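## Task

On one of the tops next to the arms, gather both timers that have black round caps; on one top, gather both wooden pillar blocks. All four must stay upright in their current orientation, with each base fully resting on its top. Every other object must finish resting directly on whatever top it sits on now. Nothing may enter the slot in the top of any weight, or the attempt fails. A placement counts only if it stays without the robot holding it. At the end, open the grippers and move the arms away.

## Robot and tools

Setup: four identical i2rt Big YAM arms named arm1, arm2, arm3 and arm4. Each has six revolute joints, a two-finger gripper and a wrist camera (arm1_cam_wrist to arm4_cam_wrist). Two fixed room cameras, room_a and room_b, watch the scene. The hand reaches roughly 1.0 m from the joint 1 axis when fully stretched. With joints 1 and 6 at 0 and the hand level and facing forward, the wrist camera rides on top of the hand and looks toward the fingertips. A loose object may occasionally get nudged by something external.

Frame: one shared scene frame, origin on the floor, +z up. The hand point is midway between the fingertips; the hand z axis runs along the fingers, and the fingers open and close along its y axis. Hand poses are computed from each arm's actual foot pose, which is never printed.

execute_actions(actions, cameras): actions is a list holding exactly one action or none. An action is an object keyed by robot name; each robot entry holds "joints", a map from joint name to an absolute target (not an offset). Names, units and ranges: joint1_rad -2.879 to 2.879 (base yaw, positive is counter-clockwise seen from above, 0 points the arm the way its foot faces); joint2_rad 0 to 3.141 (shoulder, 0 has the upper arm pointing backward about level, increasing lifts it up then forward); joint3_rad 0 to 3.019 (elbow, 0 folded, increasing opens); joint4_rad -1.692 to 1.57 (hand pitch, positive tips fingers up); joint5_rad -1.57 to 1.57 (hand side swing, positive toward the arm's right); joint6_rad -2.094 to 2.094 (hand roll, positive clockwise viewed from behind the hand); gripper_m 0 to 0.093 metres, the gap between fingertips. Completion tolerances are ±0.045, ±0.14, ±0.09, ±0.055, ±0.03, ±0.035 rad and ±0.003 m. You may name any subset of joints and arms; all named motions begin at once and may finish at different moments. Omitted joints or arms may keep pushing toward an earlier target. Each joint moves at its own speed, so the hand may sweep a wide path between postures. cameras is a list of names from arm1_cam_wrist, arm2_cam_wrist, arm3_cam_wrist, arm4_cam_wrist, room_a, room_b, all; omitted, null or ["all"] returns every camera, [] returns none. Any unknown key, name or out-of-range number rejects the entire call and nothing moves. An empty actions list just reports state and images.

wait(seconds): 0 to 10 s, commands nothing new and returns state and images. zoom_image(camera, region): region is [x0, y0, x1, y1] in pixels of that camera's latest full image, top-left origin, at most 504 by 504. Wrist images are 616x616 fisheye; room images are 504x504. read_manual(section) returns only licence texts. finished_scene(scene) ends the current scene irreversibly and reports success; the goal must still hold then.

Results: joint_positions gives each joint's reading (gripper_m is the sum of the two finger slides). joint_status says how each commanded motion ended: reached, "off_target" (stopped short and possibly still pushing), "contact_stop" or "time_out" (old target dropped, joint holds where it stopped, though a timed-out joint may keep a target up to 0.375, 0.375, 0.113, 0.225, 0.075, 0.3 rad away for joints 1 to 6 and continue pushing). "joint command not followed", usually with a "cause:" line, means a safety check refused that arm's joint targets (self or arm-to-arm clearance); its gripper target still runs, and refused joints show "not_followed" and may be retried on later actions until valid targets are sent. on_its_own lists what the call did not command; "held at" is the held target, not the position. A "pictures" line lists camera order of images. If a result reports a stop, any later motion, wait or finished_scene calls in that same reply are skipped.

Cautions: the arm keeps pushing after contact and can push hard; to relieve a push, command a joint to its reported position. Tiny target changes may not move a joint. A joint bearing a load sags. Sustained load heats motors: a MOTOR HOT line appears from 85 °C, and at 100 °C an OVER-TEMPERATURE FAULT makes that arm and its gripper go limp and fall until cooled; affected keys then read "limit_stop_at_motor_heat", and you should resend targets. Grip force is about 50 to 62 N per pad, sometimes less. Arms pressing hard against each other fail the run immediately, and a hard collision may too; no state line reports arm contact, and the clearance check ignores fingers, gripper housings and wrist cameras and may react late. Object contact does not count as arm contact. Arms do not wait for one another. Never let anything fall to the floor or leave the work area, avoid drops, slips and slams, keep every object off weight slots, and release and withdraw all grippers before finishing.

Each tool is called after "Call:" as a command line: name --argument value for each argument, lists and objects as JSON in quotes; but a table of rows of numbers goes row by row, as --pt "numbers of a row", without its own name.

## Session

Call:
execute_actions --actions '[]'

Scene clock: 0.00 s.
arm1.joint_positions: joint1_rad=-0.027 joint2_rad=+0.262 joint3_rad=+1.335 joint4_rad=-1.497 joint5_rad=-0.091 joint6_rad=+0.078 gripper_m=+0.095
arm1.joint_status: not commanded
arm1.hand: x=-0.0173 y=-1.8033 z=+1.3413 quat_wxyz=(-0.083, -0.840, -0.020, +0.536) (m; scene frame)
arm2.joint_positions: joint1_rad=-0.702 joint2_rad=+0.274 joint3_rad=+1.378 joint4_rad=-1.322 joint5_rad=-0.028 joint6_rad=-0.316 gripper_m=+0.094
arm2.joint_status: not commanded
arm2.hand: x=+0.3727 y=-0.4498 z=+1.3239 quat_wxyz=(-0.580, -0.048, -0.782, +0.225) (m; scene frame)
arm3.joint_positions: joint1_rad=-0.753 joint2_rad=+0.302 joint3_rad=+1.692 joint4_rad=-1.259 joint5_rad=+0.100 joint6_rad=-0.666 gripper_m=+0.094
arm3.joint_status: not commanded
arm3.hand: x=-0.6193 y=+0.7559 z=+1.4803 quat_wxyz=(-0.052, -0.498, -0.433, +0.750) (m; scene frame)
arm4.joint_positions: joint1_rad=+0.871 joint2_rad=+0.580 joint3_rad=+1.495 joint4_rad=-1.208 joint5_rad=-0.279 joint6_rad=+0.481 gripper_m=+0.095
arm4.joint_status: not commanded
arm4.hand: x=+0.0380 y=+1.4797 z=+1.3888 quat_wxyz=(+0.158, +0.770, -0.231, -0.574) (m; scene frame)
pictures: arm1_cam_wrist, arm2_cam_wrist, arm3_cam_wrist, arm4_cam_wrist, room_a, room_b
Images, in order (width x height): arm1_cam_wrist 616x616, arm2_cam_wrist 616x616, arm3_cam_wrist 616x616, arm4_cam_wrist 616x616, room_a 504x504, room_b 504x504.

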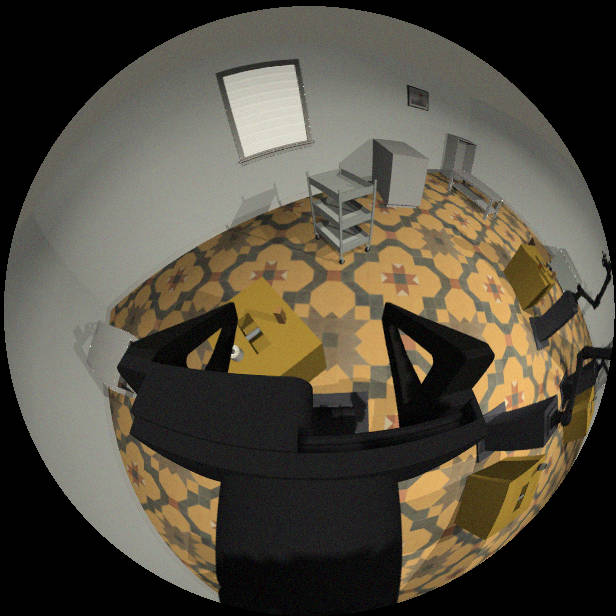

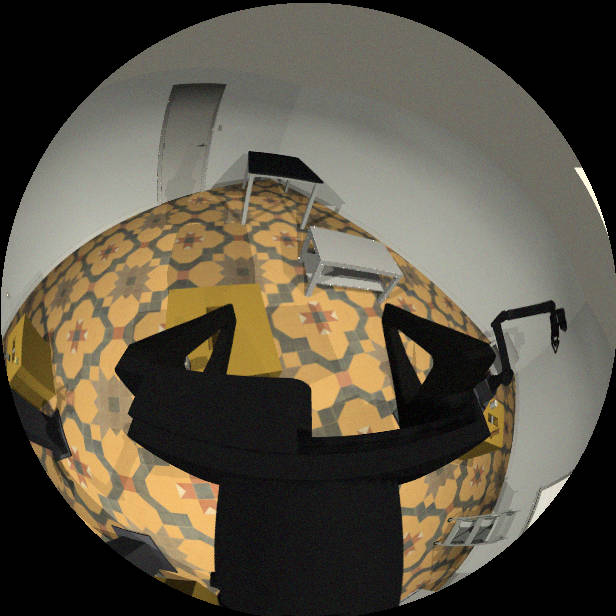

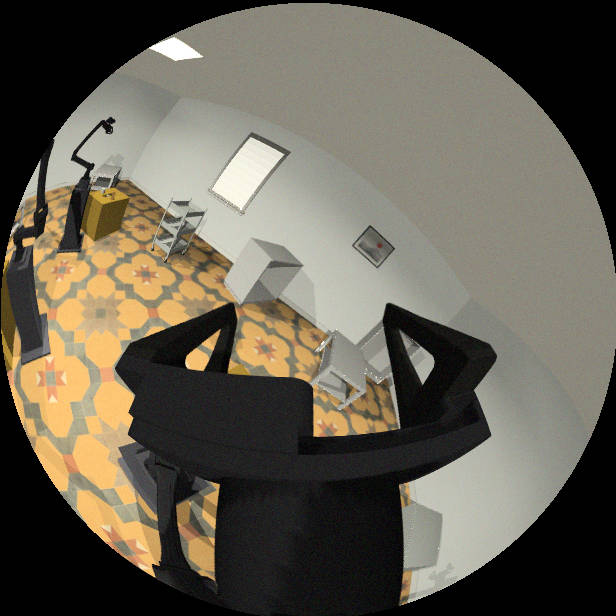

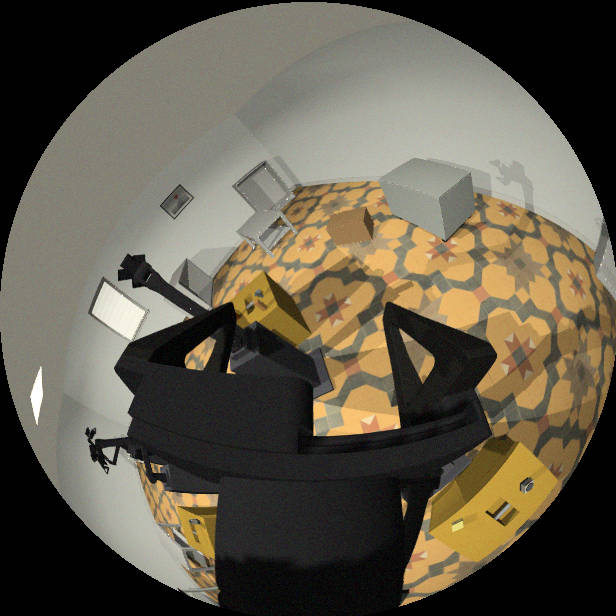

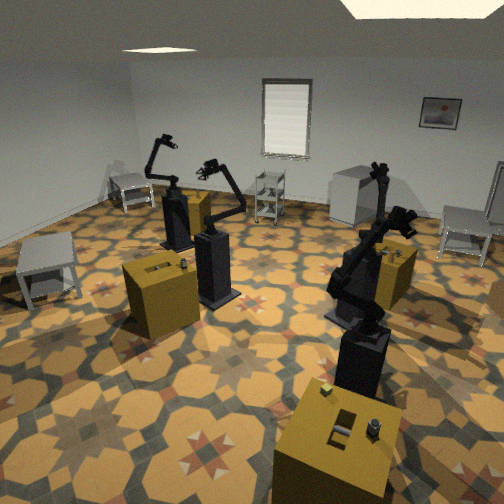

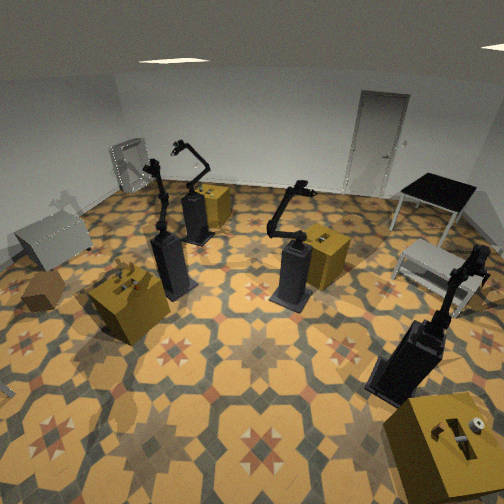

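Call:
zoom_image --camera "room_a" --region '[260, 360, 420, 504]'

Call:
zoom_image --camera "room_b" --region '[370, 380, 504, 504]'

Call:
zoom_image --camera "room_b" --region '[80, 240, 200, 340]'

Call:
zoom_image --camera "room_a" --region '[110, 230, 230, 320]'

Region (260, 360, 420, 504) of room_a's 504x504 image, scaled by 3.150, with more detail than that image has; it fills the top 454 rows of this view, and the rest is white.

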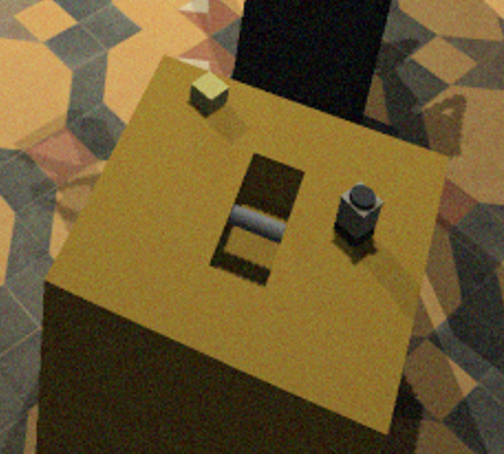

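Region (370, 380, 504, 504) of room_b's 504x504 image, scaled by 3.761, with more detail than that image has; it fills the top 466 rows of this view, and the rest is white.

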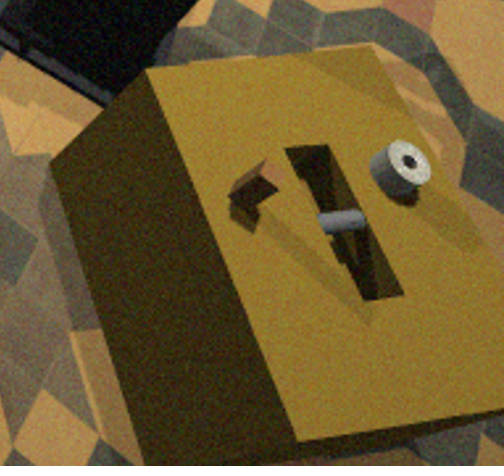

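Region (80, 240, 200, 340) of room_b's 504x504 image, scaled by 4.200, with more detail than that image has.

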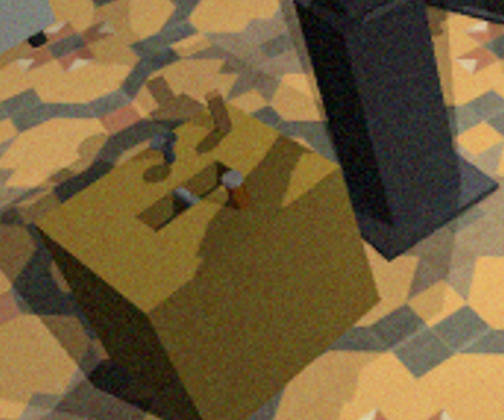

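Region (110, 230, 230, 320) of room_a's 504x504 image, scaled by 4.200, with more detail than that image has; it fills the top 378 rows of this view, and the rest is white.

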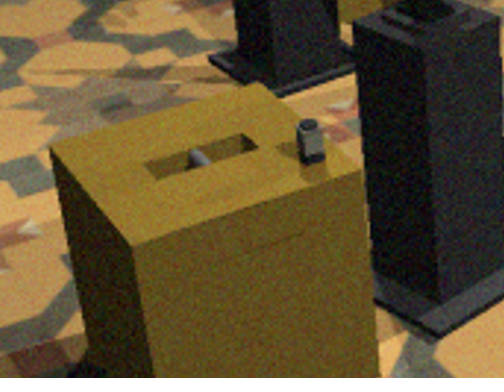

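Call:
execute_actions --actions '[{"arm1":{"joints":{"joint1_rad":0,"joint2_rad":1.0,"joint3_rad":1.1,"joint4_rad":-1.6,"joint5_rad":0,"joint6_rad":0}},"arm2":{"joints":{"joint1_rad":0,"joint2_rad":1.0,"joint3_rad":1.1,"joint4_rad":-1.6,"joint5_rad":0,"joint6_rad":0}},"arm3":{"joints":{"joint1_rad":0,"joint2_rad":1.0,"joint3_rad":1.1,"joint4_rad":-1.6,"joint5_rad":0,"joint6_rad":0}},"arm4":{"joints":{"joint1_rad":0,"joint2_rad":1.0,"joint3_rad":1.1,"joint4_rad":-1.6,"joint5_rad":0,"joint6_rad":0}}}]'

Scene clock: 78.87 s.
arm1.joint_positions: joint1_rad=-0.006 joint2_rad=+0.991 joint3_rad=+1.088 joint4_rad=-1.584 joint5_rad=-0.004 joint6_rad=+0.007 gripper_m=+0.095
arm1.joint_status: all done
arm1.hand: x=-0.2089 y=-1.8100 z=+1.0885 quat_wxyz=(-0.009, -0.998, -0.043, +0.040) (m; scene frame)
arm2.joint_positions: joint1_rad=-0.005 joint2_rad=+0.996 joint3_rad=+1.087 joint4_rad=-1.591 joint5_rad=+0.001 joint6_rad=-0.014 gripper_m=+0.094
arm2.joint_status: all done
arm2.hand: x=+0.5531 y=-0.3508 z=+1.0113 quat_wxyz=(-0.031, +0.124, -0.992, -0.006) (m; scene frame)
arm3.joint_positions: joint1_rad=-0.008 joint2_rad=+1.002 joint3_rad=+1.080 joint4_rad=-1.585 joint5_rad=+0.002 joint6_rad=-0.010 gripper_m=+0.094
arm3.joint_status: all done
arm3.hand: x=-0.5931 y=+0.4660 z=+1.0364 quat_wxyz=(-0.025, -0.682, -0.731, +0.023) (m; scene frame)
arm4.joint_positions: joint1_rad=+0.007 joint2_rad=+0.999 joint3_rad=+1.066 joint4_rad=-1.591 joint5_rad=-0.002 joint6_rad=+0.016 gripper_m=+0.095
arm4.joint_status: all done
arm4.hand: x=+0.1500 y=+1.7086 z=+1.0285 quat_wxyz=(-0.017, +0.827, -0.562, -0.015) (m; scene frame)
pictures: arm1_cam_wrist, arm2_cam_wrist, arm3_cam_wrist, arm4_cam_wrist, room_a, room_b
Images, in order (width x height): arm1_cam_wrist 616x616, arm2_cam_wrist 616x616, arm3_cam_wrist 616x616, arm4_cam_wrist 616x616, room_a 504x504, room_b 504x504.

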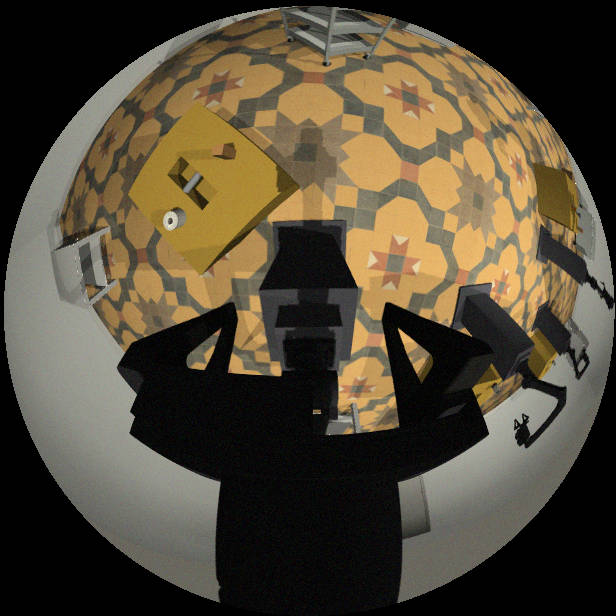

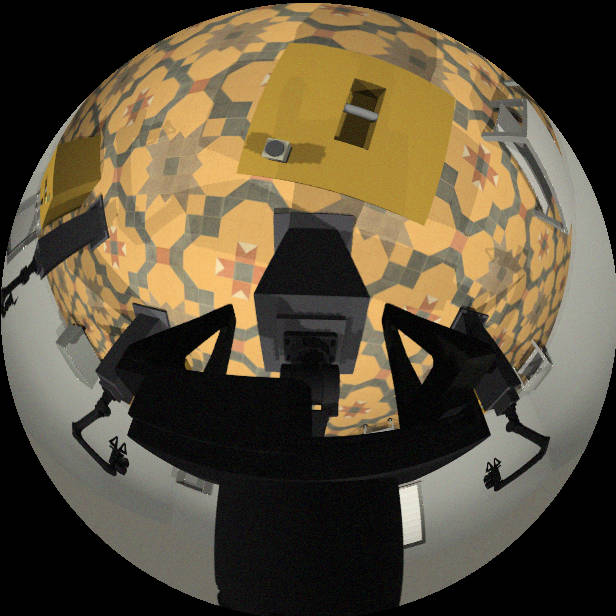

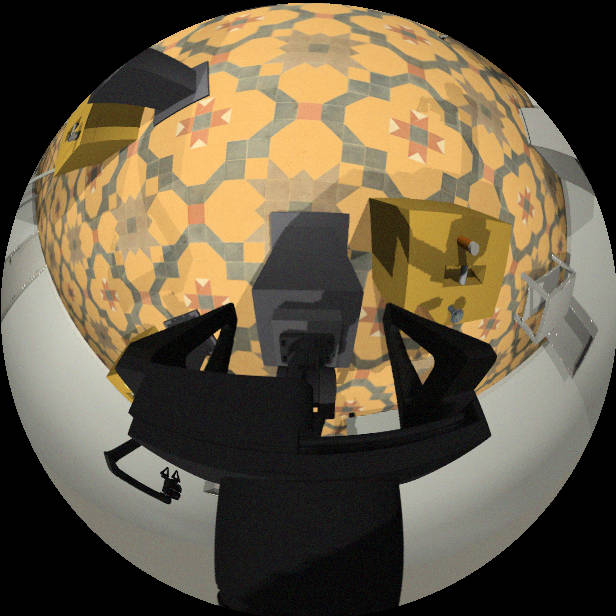

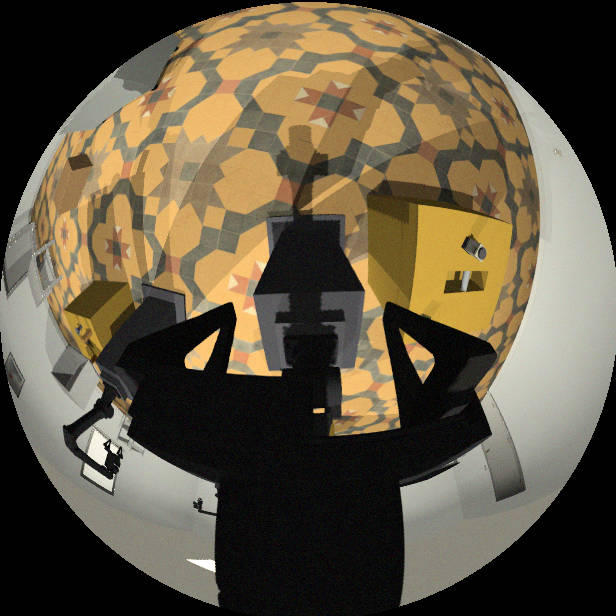

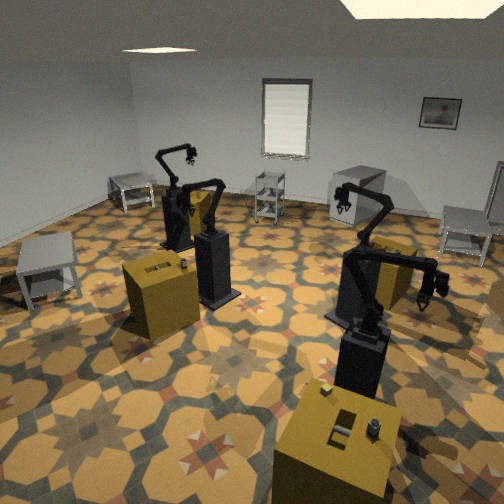

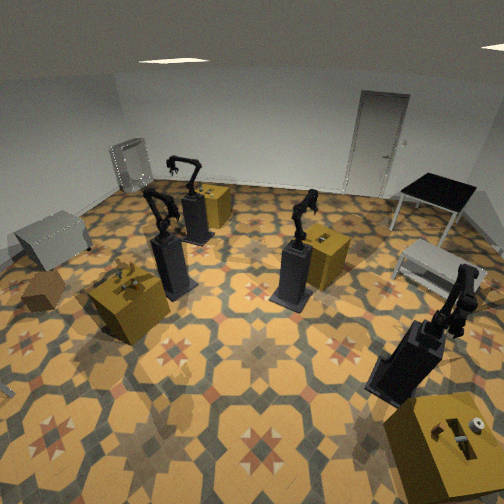

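Call:
execute_actions --actions '[{"arm1":{"joints":{"joint1_rad":0.7,"joint2_rad":1.4,"joint3_rad":1.5,"joint4_rad":-1.67}},"arm2":{"joints":{"joint1_rad":0.1,"joint2_rad":1.4,"joint3_rad":1.5,"joint4_rad":-1.67}},"arm3":{"joints":{"joint1_rad":-1.4,"joint2_rad":1.4,"joint3_rad":1.5,"joint4_rad":-1.67}},"arm4":{"joints":{"joint1_rad":-1.3,"joint2_rad":1.4,"joint3_rad":1.5,"joint4_rad":-1.67}}}]' --cameras '["arm1_cam_wrist","arm2_cam_wrist","arm3_cam_wrist","arm4_cam_wrist"]'

Scene clock: 103.17 s.
arm1.joint_positions: joint1_rad=+0.707 joint2_rad=+1.402 joint3_rad=+1.452 joint4_rad=-1.657 joint5_rad=-0.001 joint6_rad=+0.006 gripper_m=+0.095
arm1.joint_status: all done
arm1.hand: x=-0.2138 y=-2.0709 z=+1.1026 quat_wxyz=(+0.002, -0.921, -0.389, -0.017) (m; scene frame)
arm2.joint_positions: joint1_rad=+0.097 joint2_rad=+1.403 joint3_rad=+1.453 joint4_rad=-1.665 joint5_rad=+0.001 joint6_rad=-0.013 gripper_m=+0.094
arm2.joint_status: all done
arm2.hand: x=+0.6636 y=-0.2826 z=+1.0246 quat_wxyz=(+0.026, +0.175, -0.984, +0.001) (m; scene frame)
arm3.joint_positions: joint1_rad=-1.397 joint2_rad=+1.410 joint3_rad=+1.442 joint4_rad=-1.658 joint5_rad=+0.000 joint6_rad=-0.008 gripper_m=+0.094
arm3.joint_status: all done
arm3.hand: x=-0.9935 y=+0.6428 z=+1.0451 quat_wxyz=(+0.001, -0.992, -0.124, -0.030) (m; scene frame)
arm4.joint_positions: joint1_rad=-1.300 joint2_rad=+1.423 joint3_rad=+1.451 joint4_rad=-1.663 joint5_rad=+0.000 joint6_rad=+0.014 gripper_m=+0.095
arm4.joint_status: all done
arm4.hand: x=+0.5680 y=+1.7058 z=+1.0493 quat_wxyz=(+0.023, +0.316, -0.948, +0.012) (m; scene frame)
pictures: arm1_cam_wrist, arm2_cam_wrist, arm3_cam_wrist, arm4_cam_wrist
Images, in order (width x height): arm1_cam_wrist 616x616, arm2_cam_wrist 616x616, arm3_cam_wrist 616x616, arm4_cam_wrist 616x616.

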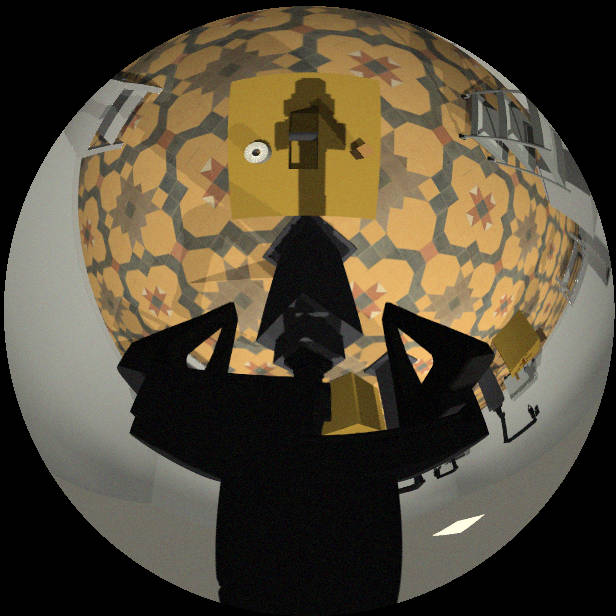

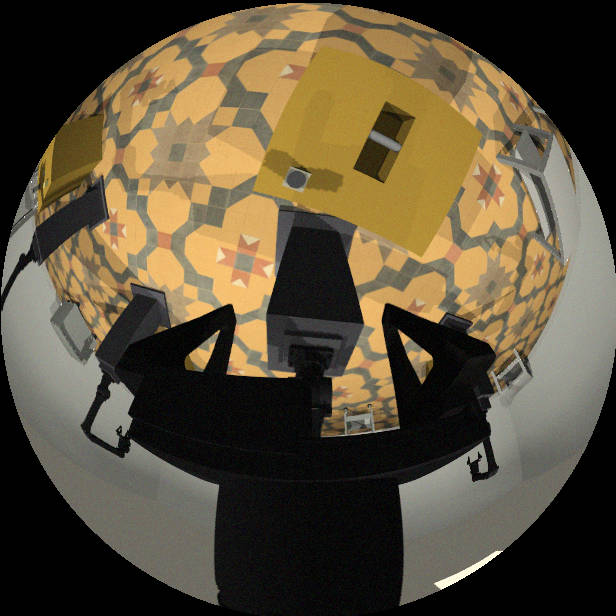

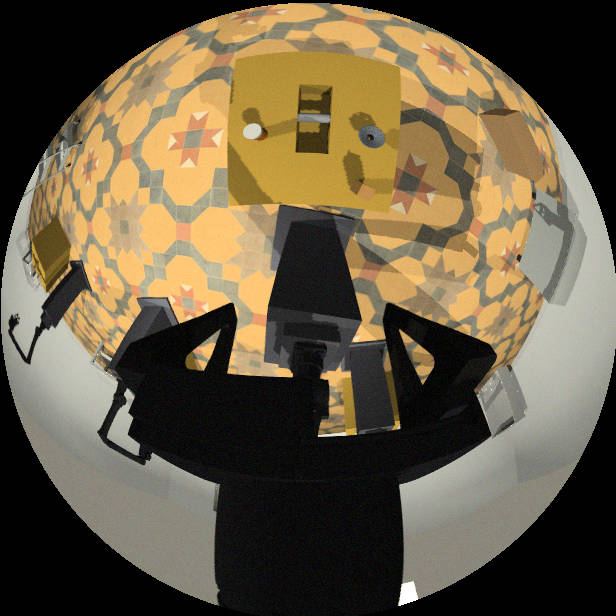

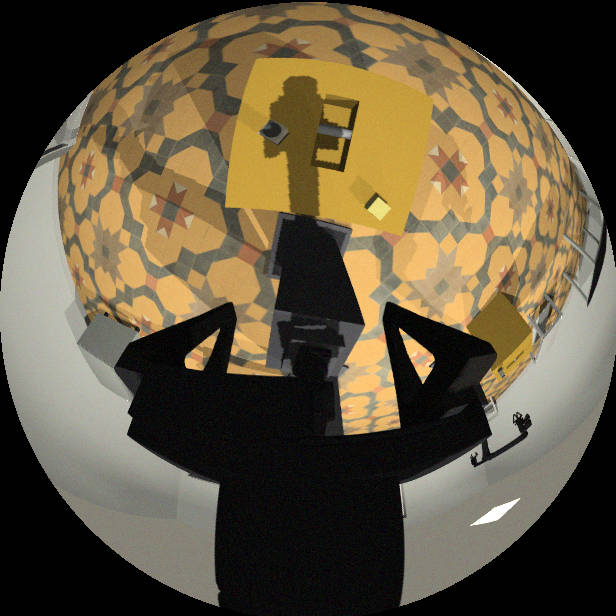

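Call:
zoom_image --camera "arm1_cam_wrist" --region '[220, 60, 400, 240]'

Call:
zoom_image --camera "arm2_cam_wrist" --region '[250, 130, 350, 230]'

Call:
zoom_image --camera "arm3_cam_wrist" --region '[220, 40, 420, 240]'

Region (220, 60, 400, 240) of arm1_cam_wrist's 616x616 image, scaled by 2.800, with more detail than that image has.

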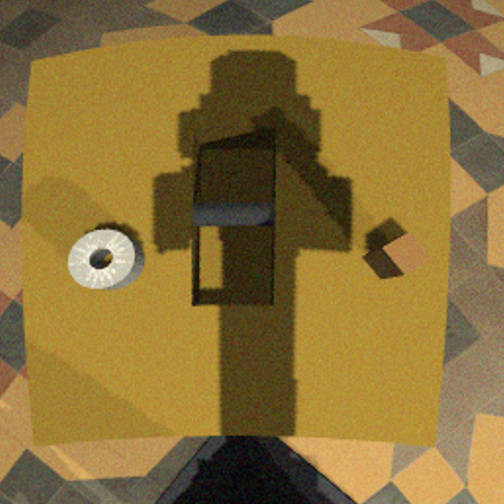

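Region (250, 130, 350, 230) of arm2_cam_wrist's 616x616 image, scaled by 5.040, with more detail than that image has.

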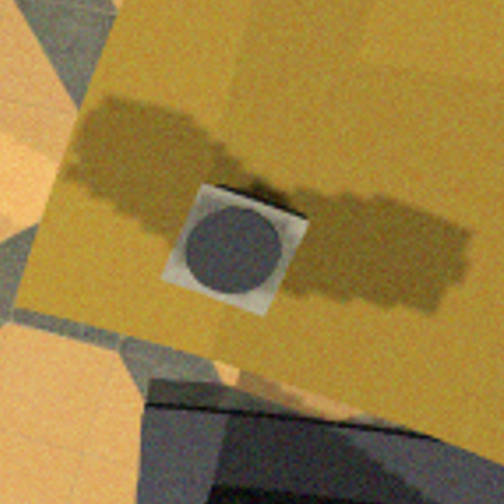

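Region (220, 40, 420, 240) of arm3_cam_wrist's 616x616 image, scaled by 2.520, with more detail than that image has.

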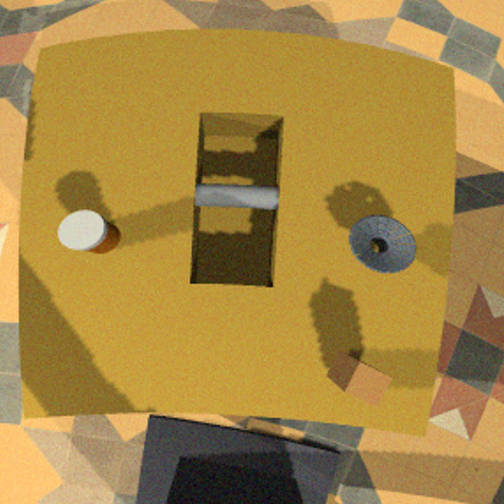

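Call:
execute_actions --actions '[{"arm1":{"joints":{"joint1_rad":0.455,"joint2_rad":1.503,"joint3_rad":1.06,"joint4_rad":-1.1}},"arm2":{"joints":{"joint1_rad":0.165,"joint2_rad":1.199,"joint3_rad":0.82,"joint4_rad":-1.17}},"arm3":{"joints":{"joint1_rad":-1.45,"joint2_rad":1.503,"joint3_rad":1.06,"joint4_rad":-1.1}},"arm4":{"joints":{"joint1_rad":-1.4,"joint2_rad":1.503,"joint3_rad":1.06,"joint4_rad":-1.1}}}]' --cameras '["arm1_cam_wrist","arm2_cam_wrist","arm3_cam_wrist","arm4_cam_wrist"]'

Scene clock: 203.67 s.
arm1.joint_positions: joint1_rad=+0.450 joint2_rad=+1.507 joint3_rad=+1.052 joint4_rad=-1.118 joint5_rad=-0.001 joint6_rad=+0.005 gripper_m=+0.095
arm1.joint_status: all done
arm1.hand: x=-0.2857 y=-1.9987 z=+0.9122 quat_wxyz=(-0.005, -0.963, -0.268, -0.002) (m; scene frame)
arm2.joint_positions: joint1_rad=+0.165 joint2_rad=+1.206 joint3_rad=+0.813 joint4_rad=-1.180 joint5_rad=+0.001 joint6_rad=-0.013 gripper_m=+0.094
arm2.joint_status: all done
arm2.hand: x=+0.5663 y=-0.2937 z=+0.8531 quat_wxyz=(+0.005, +0.208, -0.978, -0.003) (m; scene frame)
arm3.joint_positions: joint1_rad=-1.442 joint2_rad=+1.514 joint3_rad=+1.057 joint4_rad=-1.116 joint5_rad=+0.000 joint6_rad=-0.008 gripper_m=+0.094
arm3.joint_status: all done
arm3.hand: x=-1.0100 y=+0.6567 z=+0.8611 quat_wxyz=(-0.002, -0.995, -0.102, -0.003) (m; scene frame)
arm4.joint_positions: joint1_rad=-1.405 joint2_rad=+1.519 joint3_rad=+1.049 joint4_rad=-1.113 joint5_rad=+0.000 joint6_rad=+0.014 gripper_m=+0.095
arm4.joint_status: all done
arm4.hand: x=+0.6020 y=+1.6763 z=+0.8627 quat_wxyz=(-0.002, +0.266, -0.964, +0.002) (m; scene frame)
pictures: arm1_cam_wrist, arm2_cam_wrist, arm3_cam_wrist, arm4_cam_wrist
Images, in order (width x height): arm1_cam_wrist 616x616, arm2_cam_wrist 616x616, arm3_cam_wrist 616x616, arm4_cam_wrist 616x616.

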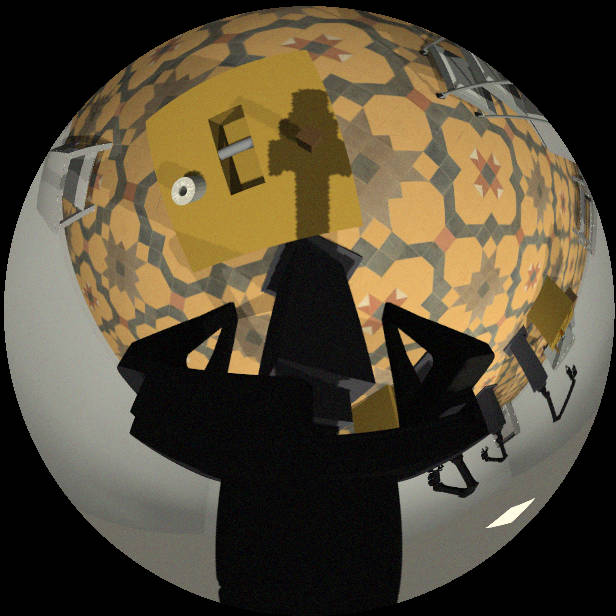

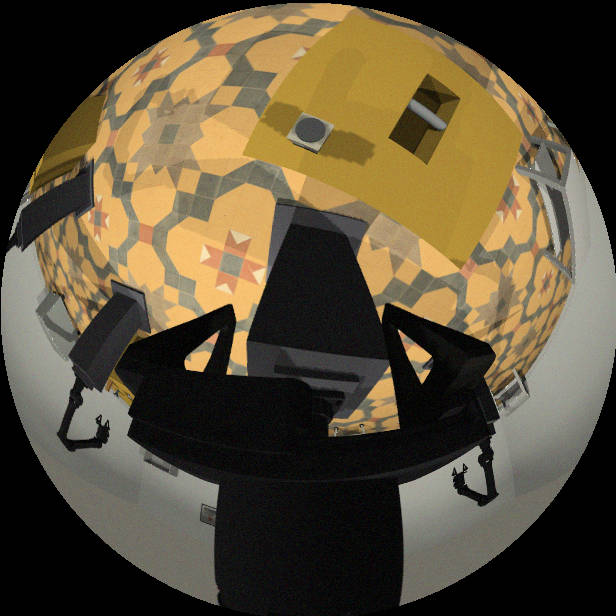

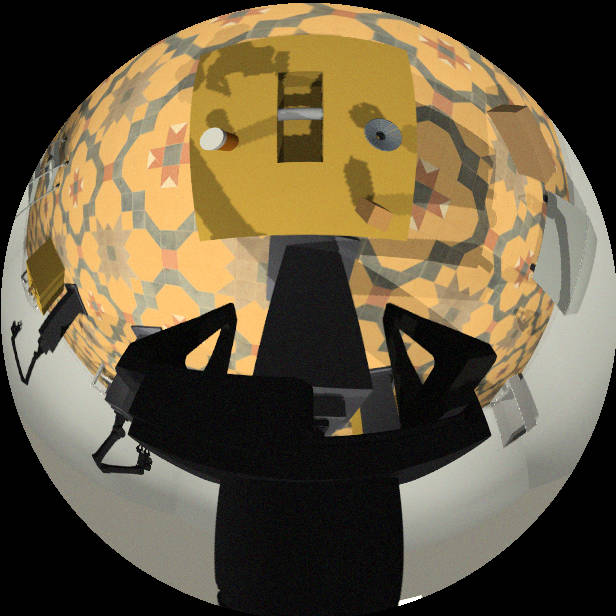

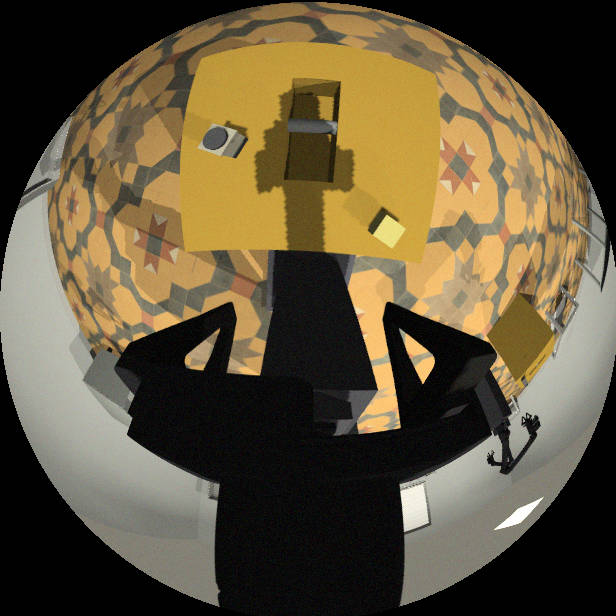

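Call:
zoom_image --camera "arm1_cam_wrist" --region '[260, 90, 360, 190]'

Call:
zoom_image --camera "arm2_cam_wrist" --region '[260, 80, 360, 180]'

Region (260, 90, 360, 190) of arm1_cam_wrist's 616x616 image, scaled by 5.040, with more detail than that image has.

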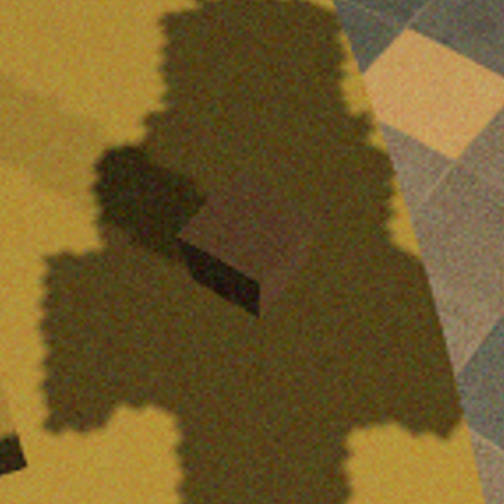

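Region (260, 80, 360, 180) of arm2_cam_wrist's 616x616 image, scaled by 5.040, with more detail than that image has.

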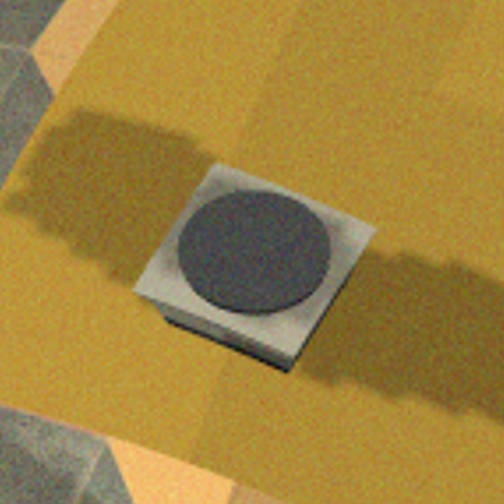

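Call:
execute_actions --actions '[{"arm1":{"joints":{"joint1_rad":0.659,"joint2_rad":1.973,"joint3_rad":0.80,"joint4_rad":0.363,"joint5_rad":0.687,"joint6_rad":0.596}},"arm2":{"joints":{"joint1_rad":0.381,"joint2_rad":1.599,"joint3_rad":0.43,"joint4_rad":0.45,"joint5_rad":0.56,"joint6_rad":0.443}},"arm4":{"joints":{"joint1_rad":2.78,"joint2_rad":1.0,"joint3_rad":1.1,"joint4_rad":-0.4}}}]' --cameras '["arm1_cam_wrist","arm2_cam_wrist","room_a","room_b"]'

Scene clock: 290.43 s.
arm1.joint_positions: joint1_rad=+0.663 joint2_rad=+1.975 joint3_rad=+0.782 joint4_rad=+0.340 joint5_rad=+0.683 joint6_rad=+0.589 gripper_m=+0.095
arm1.joint_status: all done
arm1.hand: x=-0.3813 y=-2.0611 z=+0.7540 quat_wxyz=(+0.034, -0.890, +0.043, +0.452) (m; scene frame)
arm2.joint_positions: joint1_rad=+0.380 joint2_rad=+1.602 joint3_rad=+0.414 joint4_rad=+0.435 joint5_rad=+0.558 joint6_rad=+0.430 gripper_m=+0.094
arm2.joint_status: all done
arm2.hand: x=+0.6694 y=-0.2509 z=+0.7379 quat_wxyz=(-0.453, -0.026, -0.891, +0.025) (m; scene frame)
arm3.joint_positions: joint1_rad=-1.442 joint2_rad=+1.514 joint3_rad=+1.057 joint4_rad=-1.116 joint5_rad=+0.000 joint6_rad=-0.008 gripper_m=+0.094
arm3.joint_status: not commanded
arm3.hand: x=-1.0100 y=+0.6567 z=+0.8611 quat_wxyz=(-0.002, -0.995, -0.102, -0.003) (m; scene frame)
arm4.joint_positions: joint1_rad=+2.777 joint2_rad=+1.003 joint3_rad=+1.070 joint4_rad=-0.420 joint5_rad=+0.000 joint6_rad=+0.014 gripper_m=+0.095
arm4.joint_status: all done
arm4.hand: x=+0.2604 y=+0.9746 z=+1.1892 quat_wxyz=(+0.415, +0.581, +0.580, -0.392) (m; scene frame)
pictures: arm1_cam_wrist, arm2_cam_wrist, room_a, room_b
Images, in order (width x height): arm1_cam_wrist 616x616, arm2_cam_wrist 616x616, room_a 504x504, room_b 504x504.

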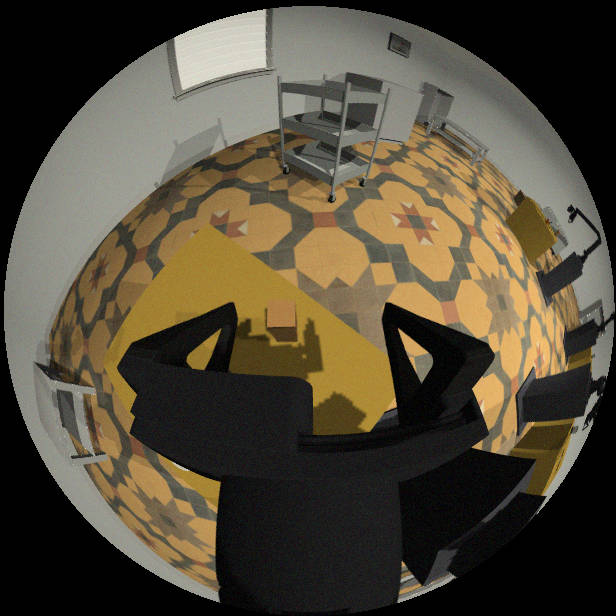

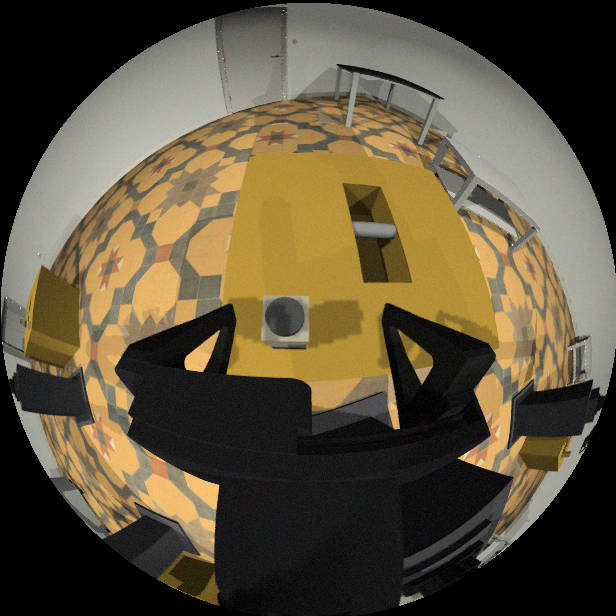

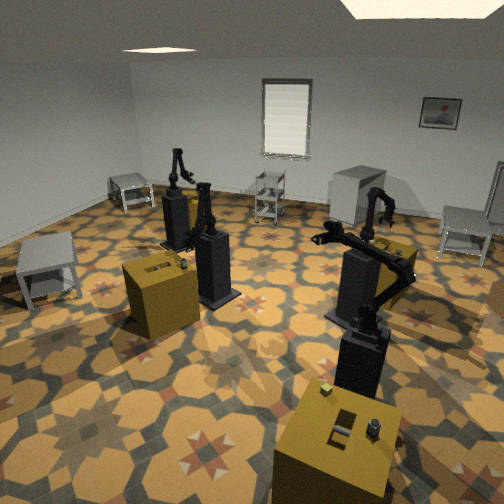

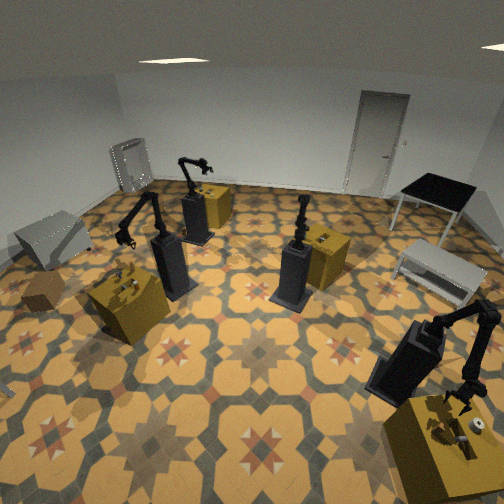

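Call:
execute_actions --actions '[{"arm1":{"joints":{"joint1_rad":0.685,"joint2_rad":2.168,"joint3_rad":0.915,"joint4_rad":0.45,"joint5_rad":0.712,"joint6_rad":0.633}},"arm2":{"joints":{"joint1_rad":0.428,"joint2_rad":1.803,"joint3_rad":0.467,"joint4_rad":0.62,"joint5_rad":0.596,"joint6_rad":0.49}}}]' --cameras '["arm1_cam_wrist","arm2_cam_wrist"]'

Scene clock: 331.23 s.
arm1.joint_positions: joint1_rad=+0.681 joint2_rad=+2.158 joint3_rad=+0.909 joint4_rad=+0.432 joint5_rad=+0.710 joint6_rad=+0.626 gripper_m=+0.095
arm1.joint_status: all done
arm1.hand: x=-0.4060 y=-2.0940 z=+0.7102 quat_wxyz=(+0.020, -0.880, +0.062, +0.470) (m; scene frame)
arm2.joint_positions: joint1_rad=+0.422 joint2_rad=+1.802 joint3_rad=+0.456 joint4_rad=+0.605 joint5_rad=+0.594 joint6_rad=+0.477 gripper_m=+0.094
arm2.joint_status: all done
arm2.hand: x=+0.6768 y=-0.2301 z=+0.7007 quat_wxyz=(-0.465, -0.037, -0.885, +0.016) (m; scene frame)
arm3.joint_positions: joint1_rad=-1.442 joint2_rad=+1.514 joint3_rad=+1.057 joint4_rad=-1.116 joint5_rad=+0.000 joint6_rad=-0.008 gripper_m=+0.094
arm3.joint_status: not commanded
arm3.hand: x=-1.0100 y=+0.6567 z=+0.8611 quat_wxyz=(-0.002, -0.995, -0.102, -0.003) (m; scene frame)
arm4.joint_positions: joint1_rad=+2.777 joint2_rad=+1.003 joint3_rad=+1.070 joint4_rad=-0.420 joint5_rad=+0.000 joint6_rad=+0.014 gripper_m=+0.095
arm4.joint_status: not commanded
arm4.hand: x=+0.2604 y=+0.9746 z=+1.1892 quat_wxyz=(+0.415, +0.581, +0.580, -0.392) (m; scene frame)
pictures: arm1_cam_wrist, arm2_cam_wrist
Images, in order (width x height): arm1_cam_wrist 616x616, arm2_cam_wrist 616x616.

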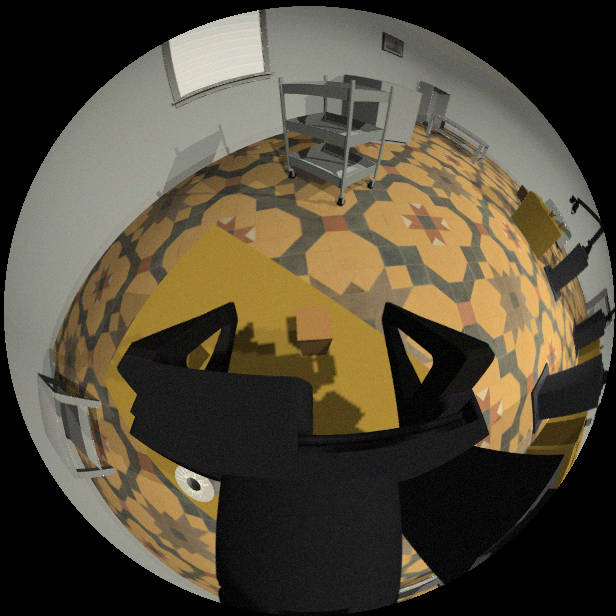

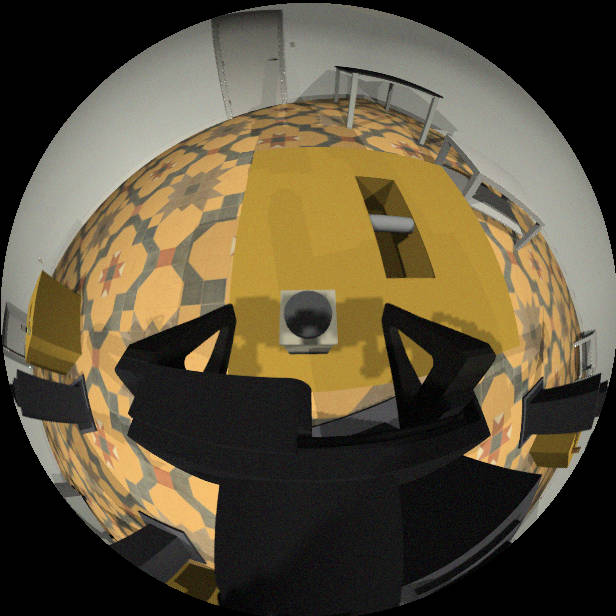

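Call:
zoom_image --camera "arm2_cam_wrist" --region '[250, 270, 370, 390]'

Call:
zoom_image --camera "arm1_cam_wrist" --region '[250, 270, 370, 390]'

Region (250, 270, 370, 390) of arm2_cam_wrist's 616x616 image, scaled by 4.200, with more detail than that image has.

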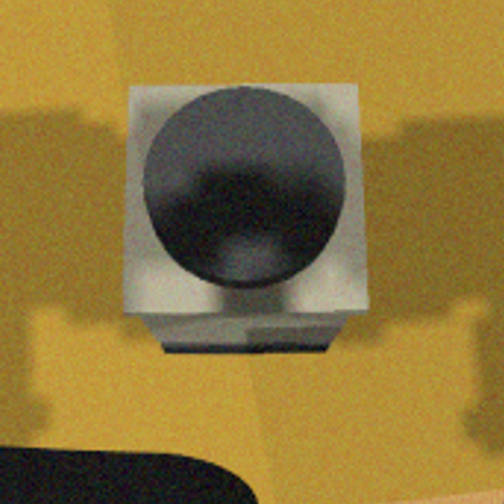

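Region (250, 270, 370, 390) of arm1_cam_wrist's 616x616 image, scaled by 4.200, with more detail than that image has.

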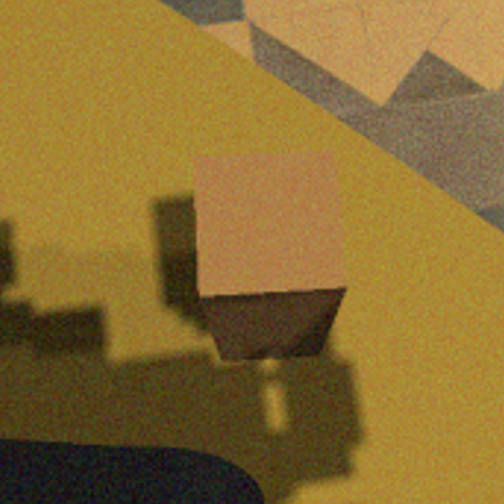

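Call:
execute_actions --actions '[{"arm1":{"joints":{"joint2_rad":2.40,"joint3_rad":0.972,"joint4_rad":0.605}},"arm2":{"joints":{"joint2_rad":2.108,"joint3_rad":0.506,"joint4_rad":0.876}}}]' --cameras '["arm1_cam_wrist","arm2_cam_wrist","room_a"]'

Scene clock: 361.87 s.
arm1.joint_positions: joint1_rad=+0.681 joint2_rad=+2.400 joint3_rad=+0.964 joint4_rad=+0.582 joint5_rad=+0.710 joint6_rad=+0.626 gripper_m=+0.095
arm1.joint_status: all done
arm1.hand: x=-0.3937 y=-2.0831 z=+0.6166 quat_wxyz=(+0.032, -0.886, +0.056, +0.459) (m; scene frame)
arm2.joint_positions: joint1_rad=+0.422 joint2_rad=+2.108 joint3_rad=+0.504 joint4_rad=+0.861 joint5_rad=+0.595 joint6_rad=+0.477 gripper_m=+0.094
arm2.joint_status: all done
arm2.hand: x=+0.6773 y=-0.2290 z=+0.6287 quat_wxyz=(-0.464, -0.037, -0.885, +0.017) (m; scene frame)
arm3.joint_positions: joint1_rad=-1.442 joint2_rad=+1.514 joint3_rad=+1.057 joint4_rad=-1.116 joint5_rad=+0.000 joint6_rad=-0.008 gripper_m=+0.094
arm3.joint_status: not commanded
arm3.hand: x=-1.0100 y=+0.6567 z=+0.8611 quat_wxyz=(-0.002, -0.995, -0.102, -0.003) (m; scene frame)
arm4.joint_positions: joint1_rad=+2.777 joint2_rad=+1.003 joint3_rad=+1.070 joint4_rad=-0.420 joint5_rad=+0.000 joint6_rad=+0.014 gripper_m=+0.095
arm4.joint_status: not commanded
arm4.hand: x=+0.2604 y=+0.9746 z=+1.1892 quat_wxyz=(+0.415, +0.581, +0.580, -0.392) (m; scene frame)
pictures: arm1_cam_wrist, arm2_cam_wrist, room_a
Images, in order (width x height): arm1_cam_wrist 616x616, arm2_cam_wrist 616x616, room_a 504x504.

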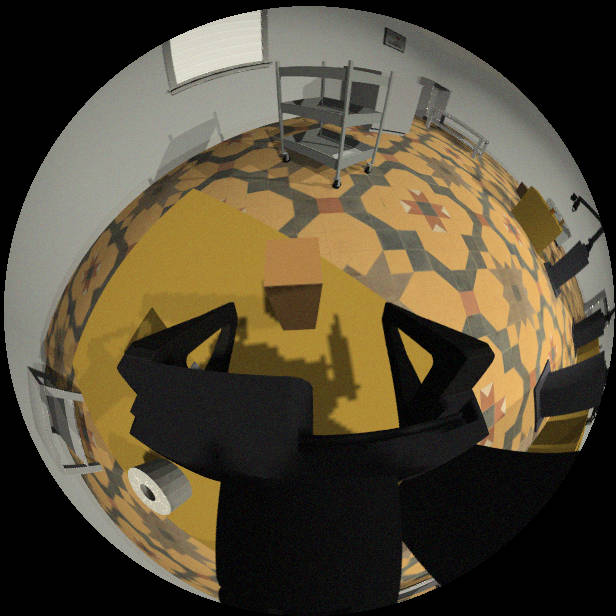

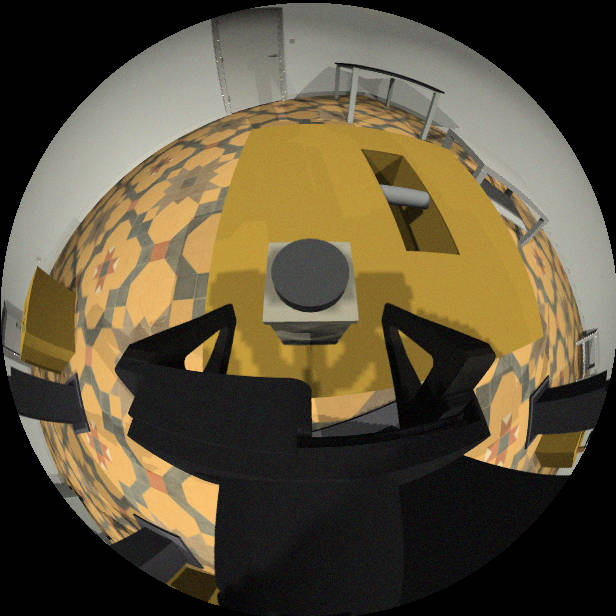

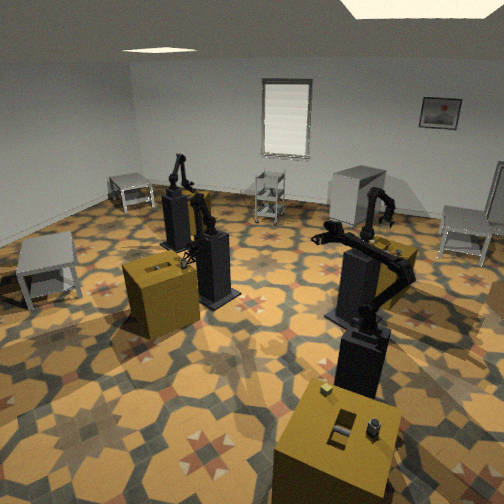

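Call:
zoom_image --camera "room_a" --region '[350, 400, 400, 450]'

Call:
zoom_image --camera "room_a" --region '[160, 230, 220, 290]'

Region (350, 400, 400, 450) of room_a's 504x504 image, scaled by 10.080, with more detail than that image has.

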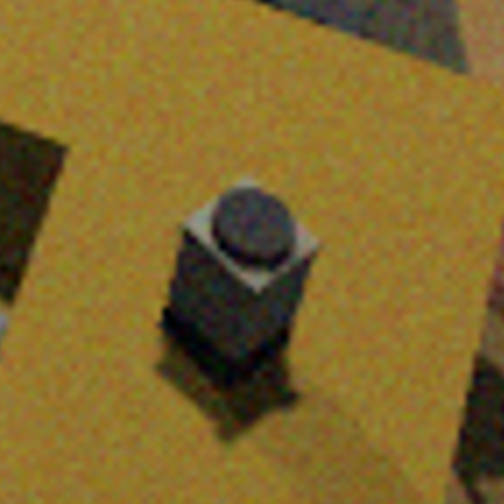

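Region (160, 230, 220, 290) of room_a's 504x504 image, scaled by 8.400, with more detail than that image has.

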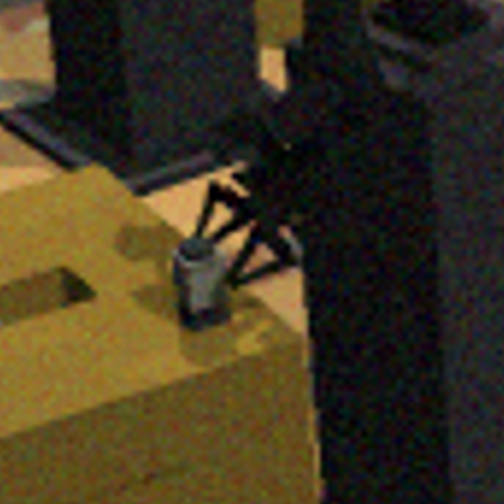

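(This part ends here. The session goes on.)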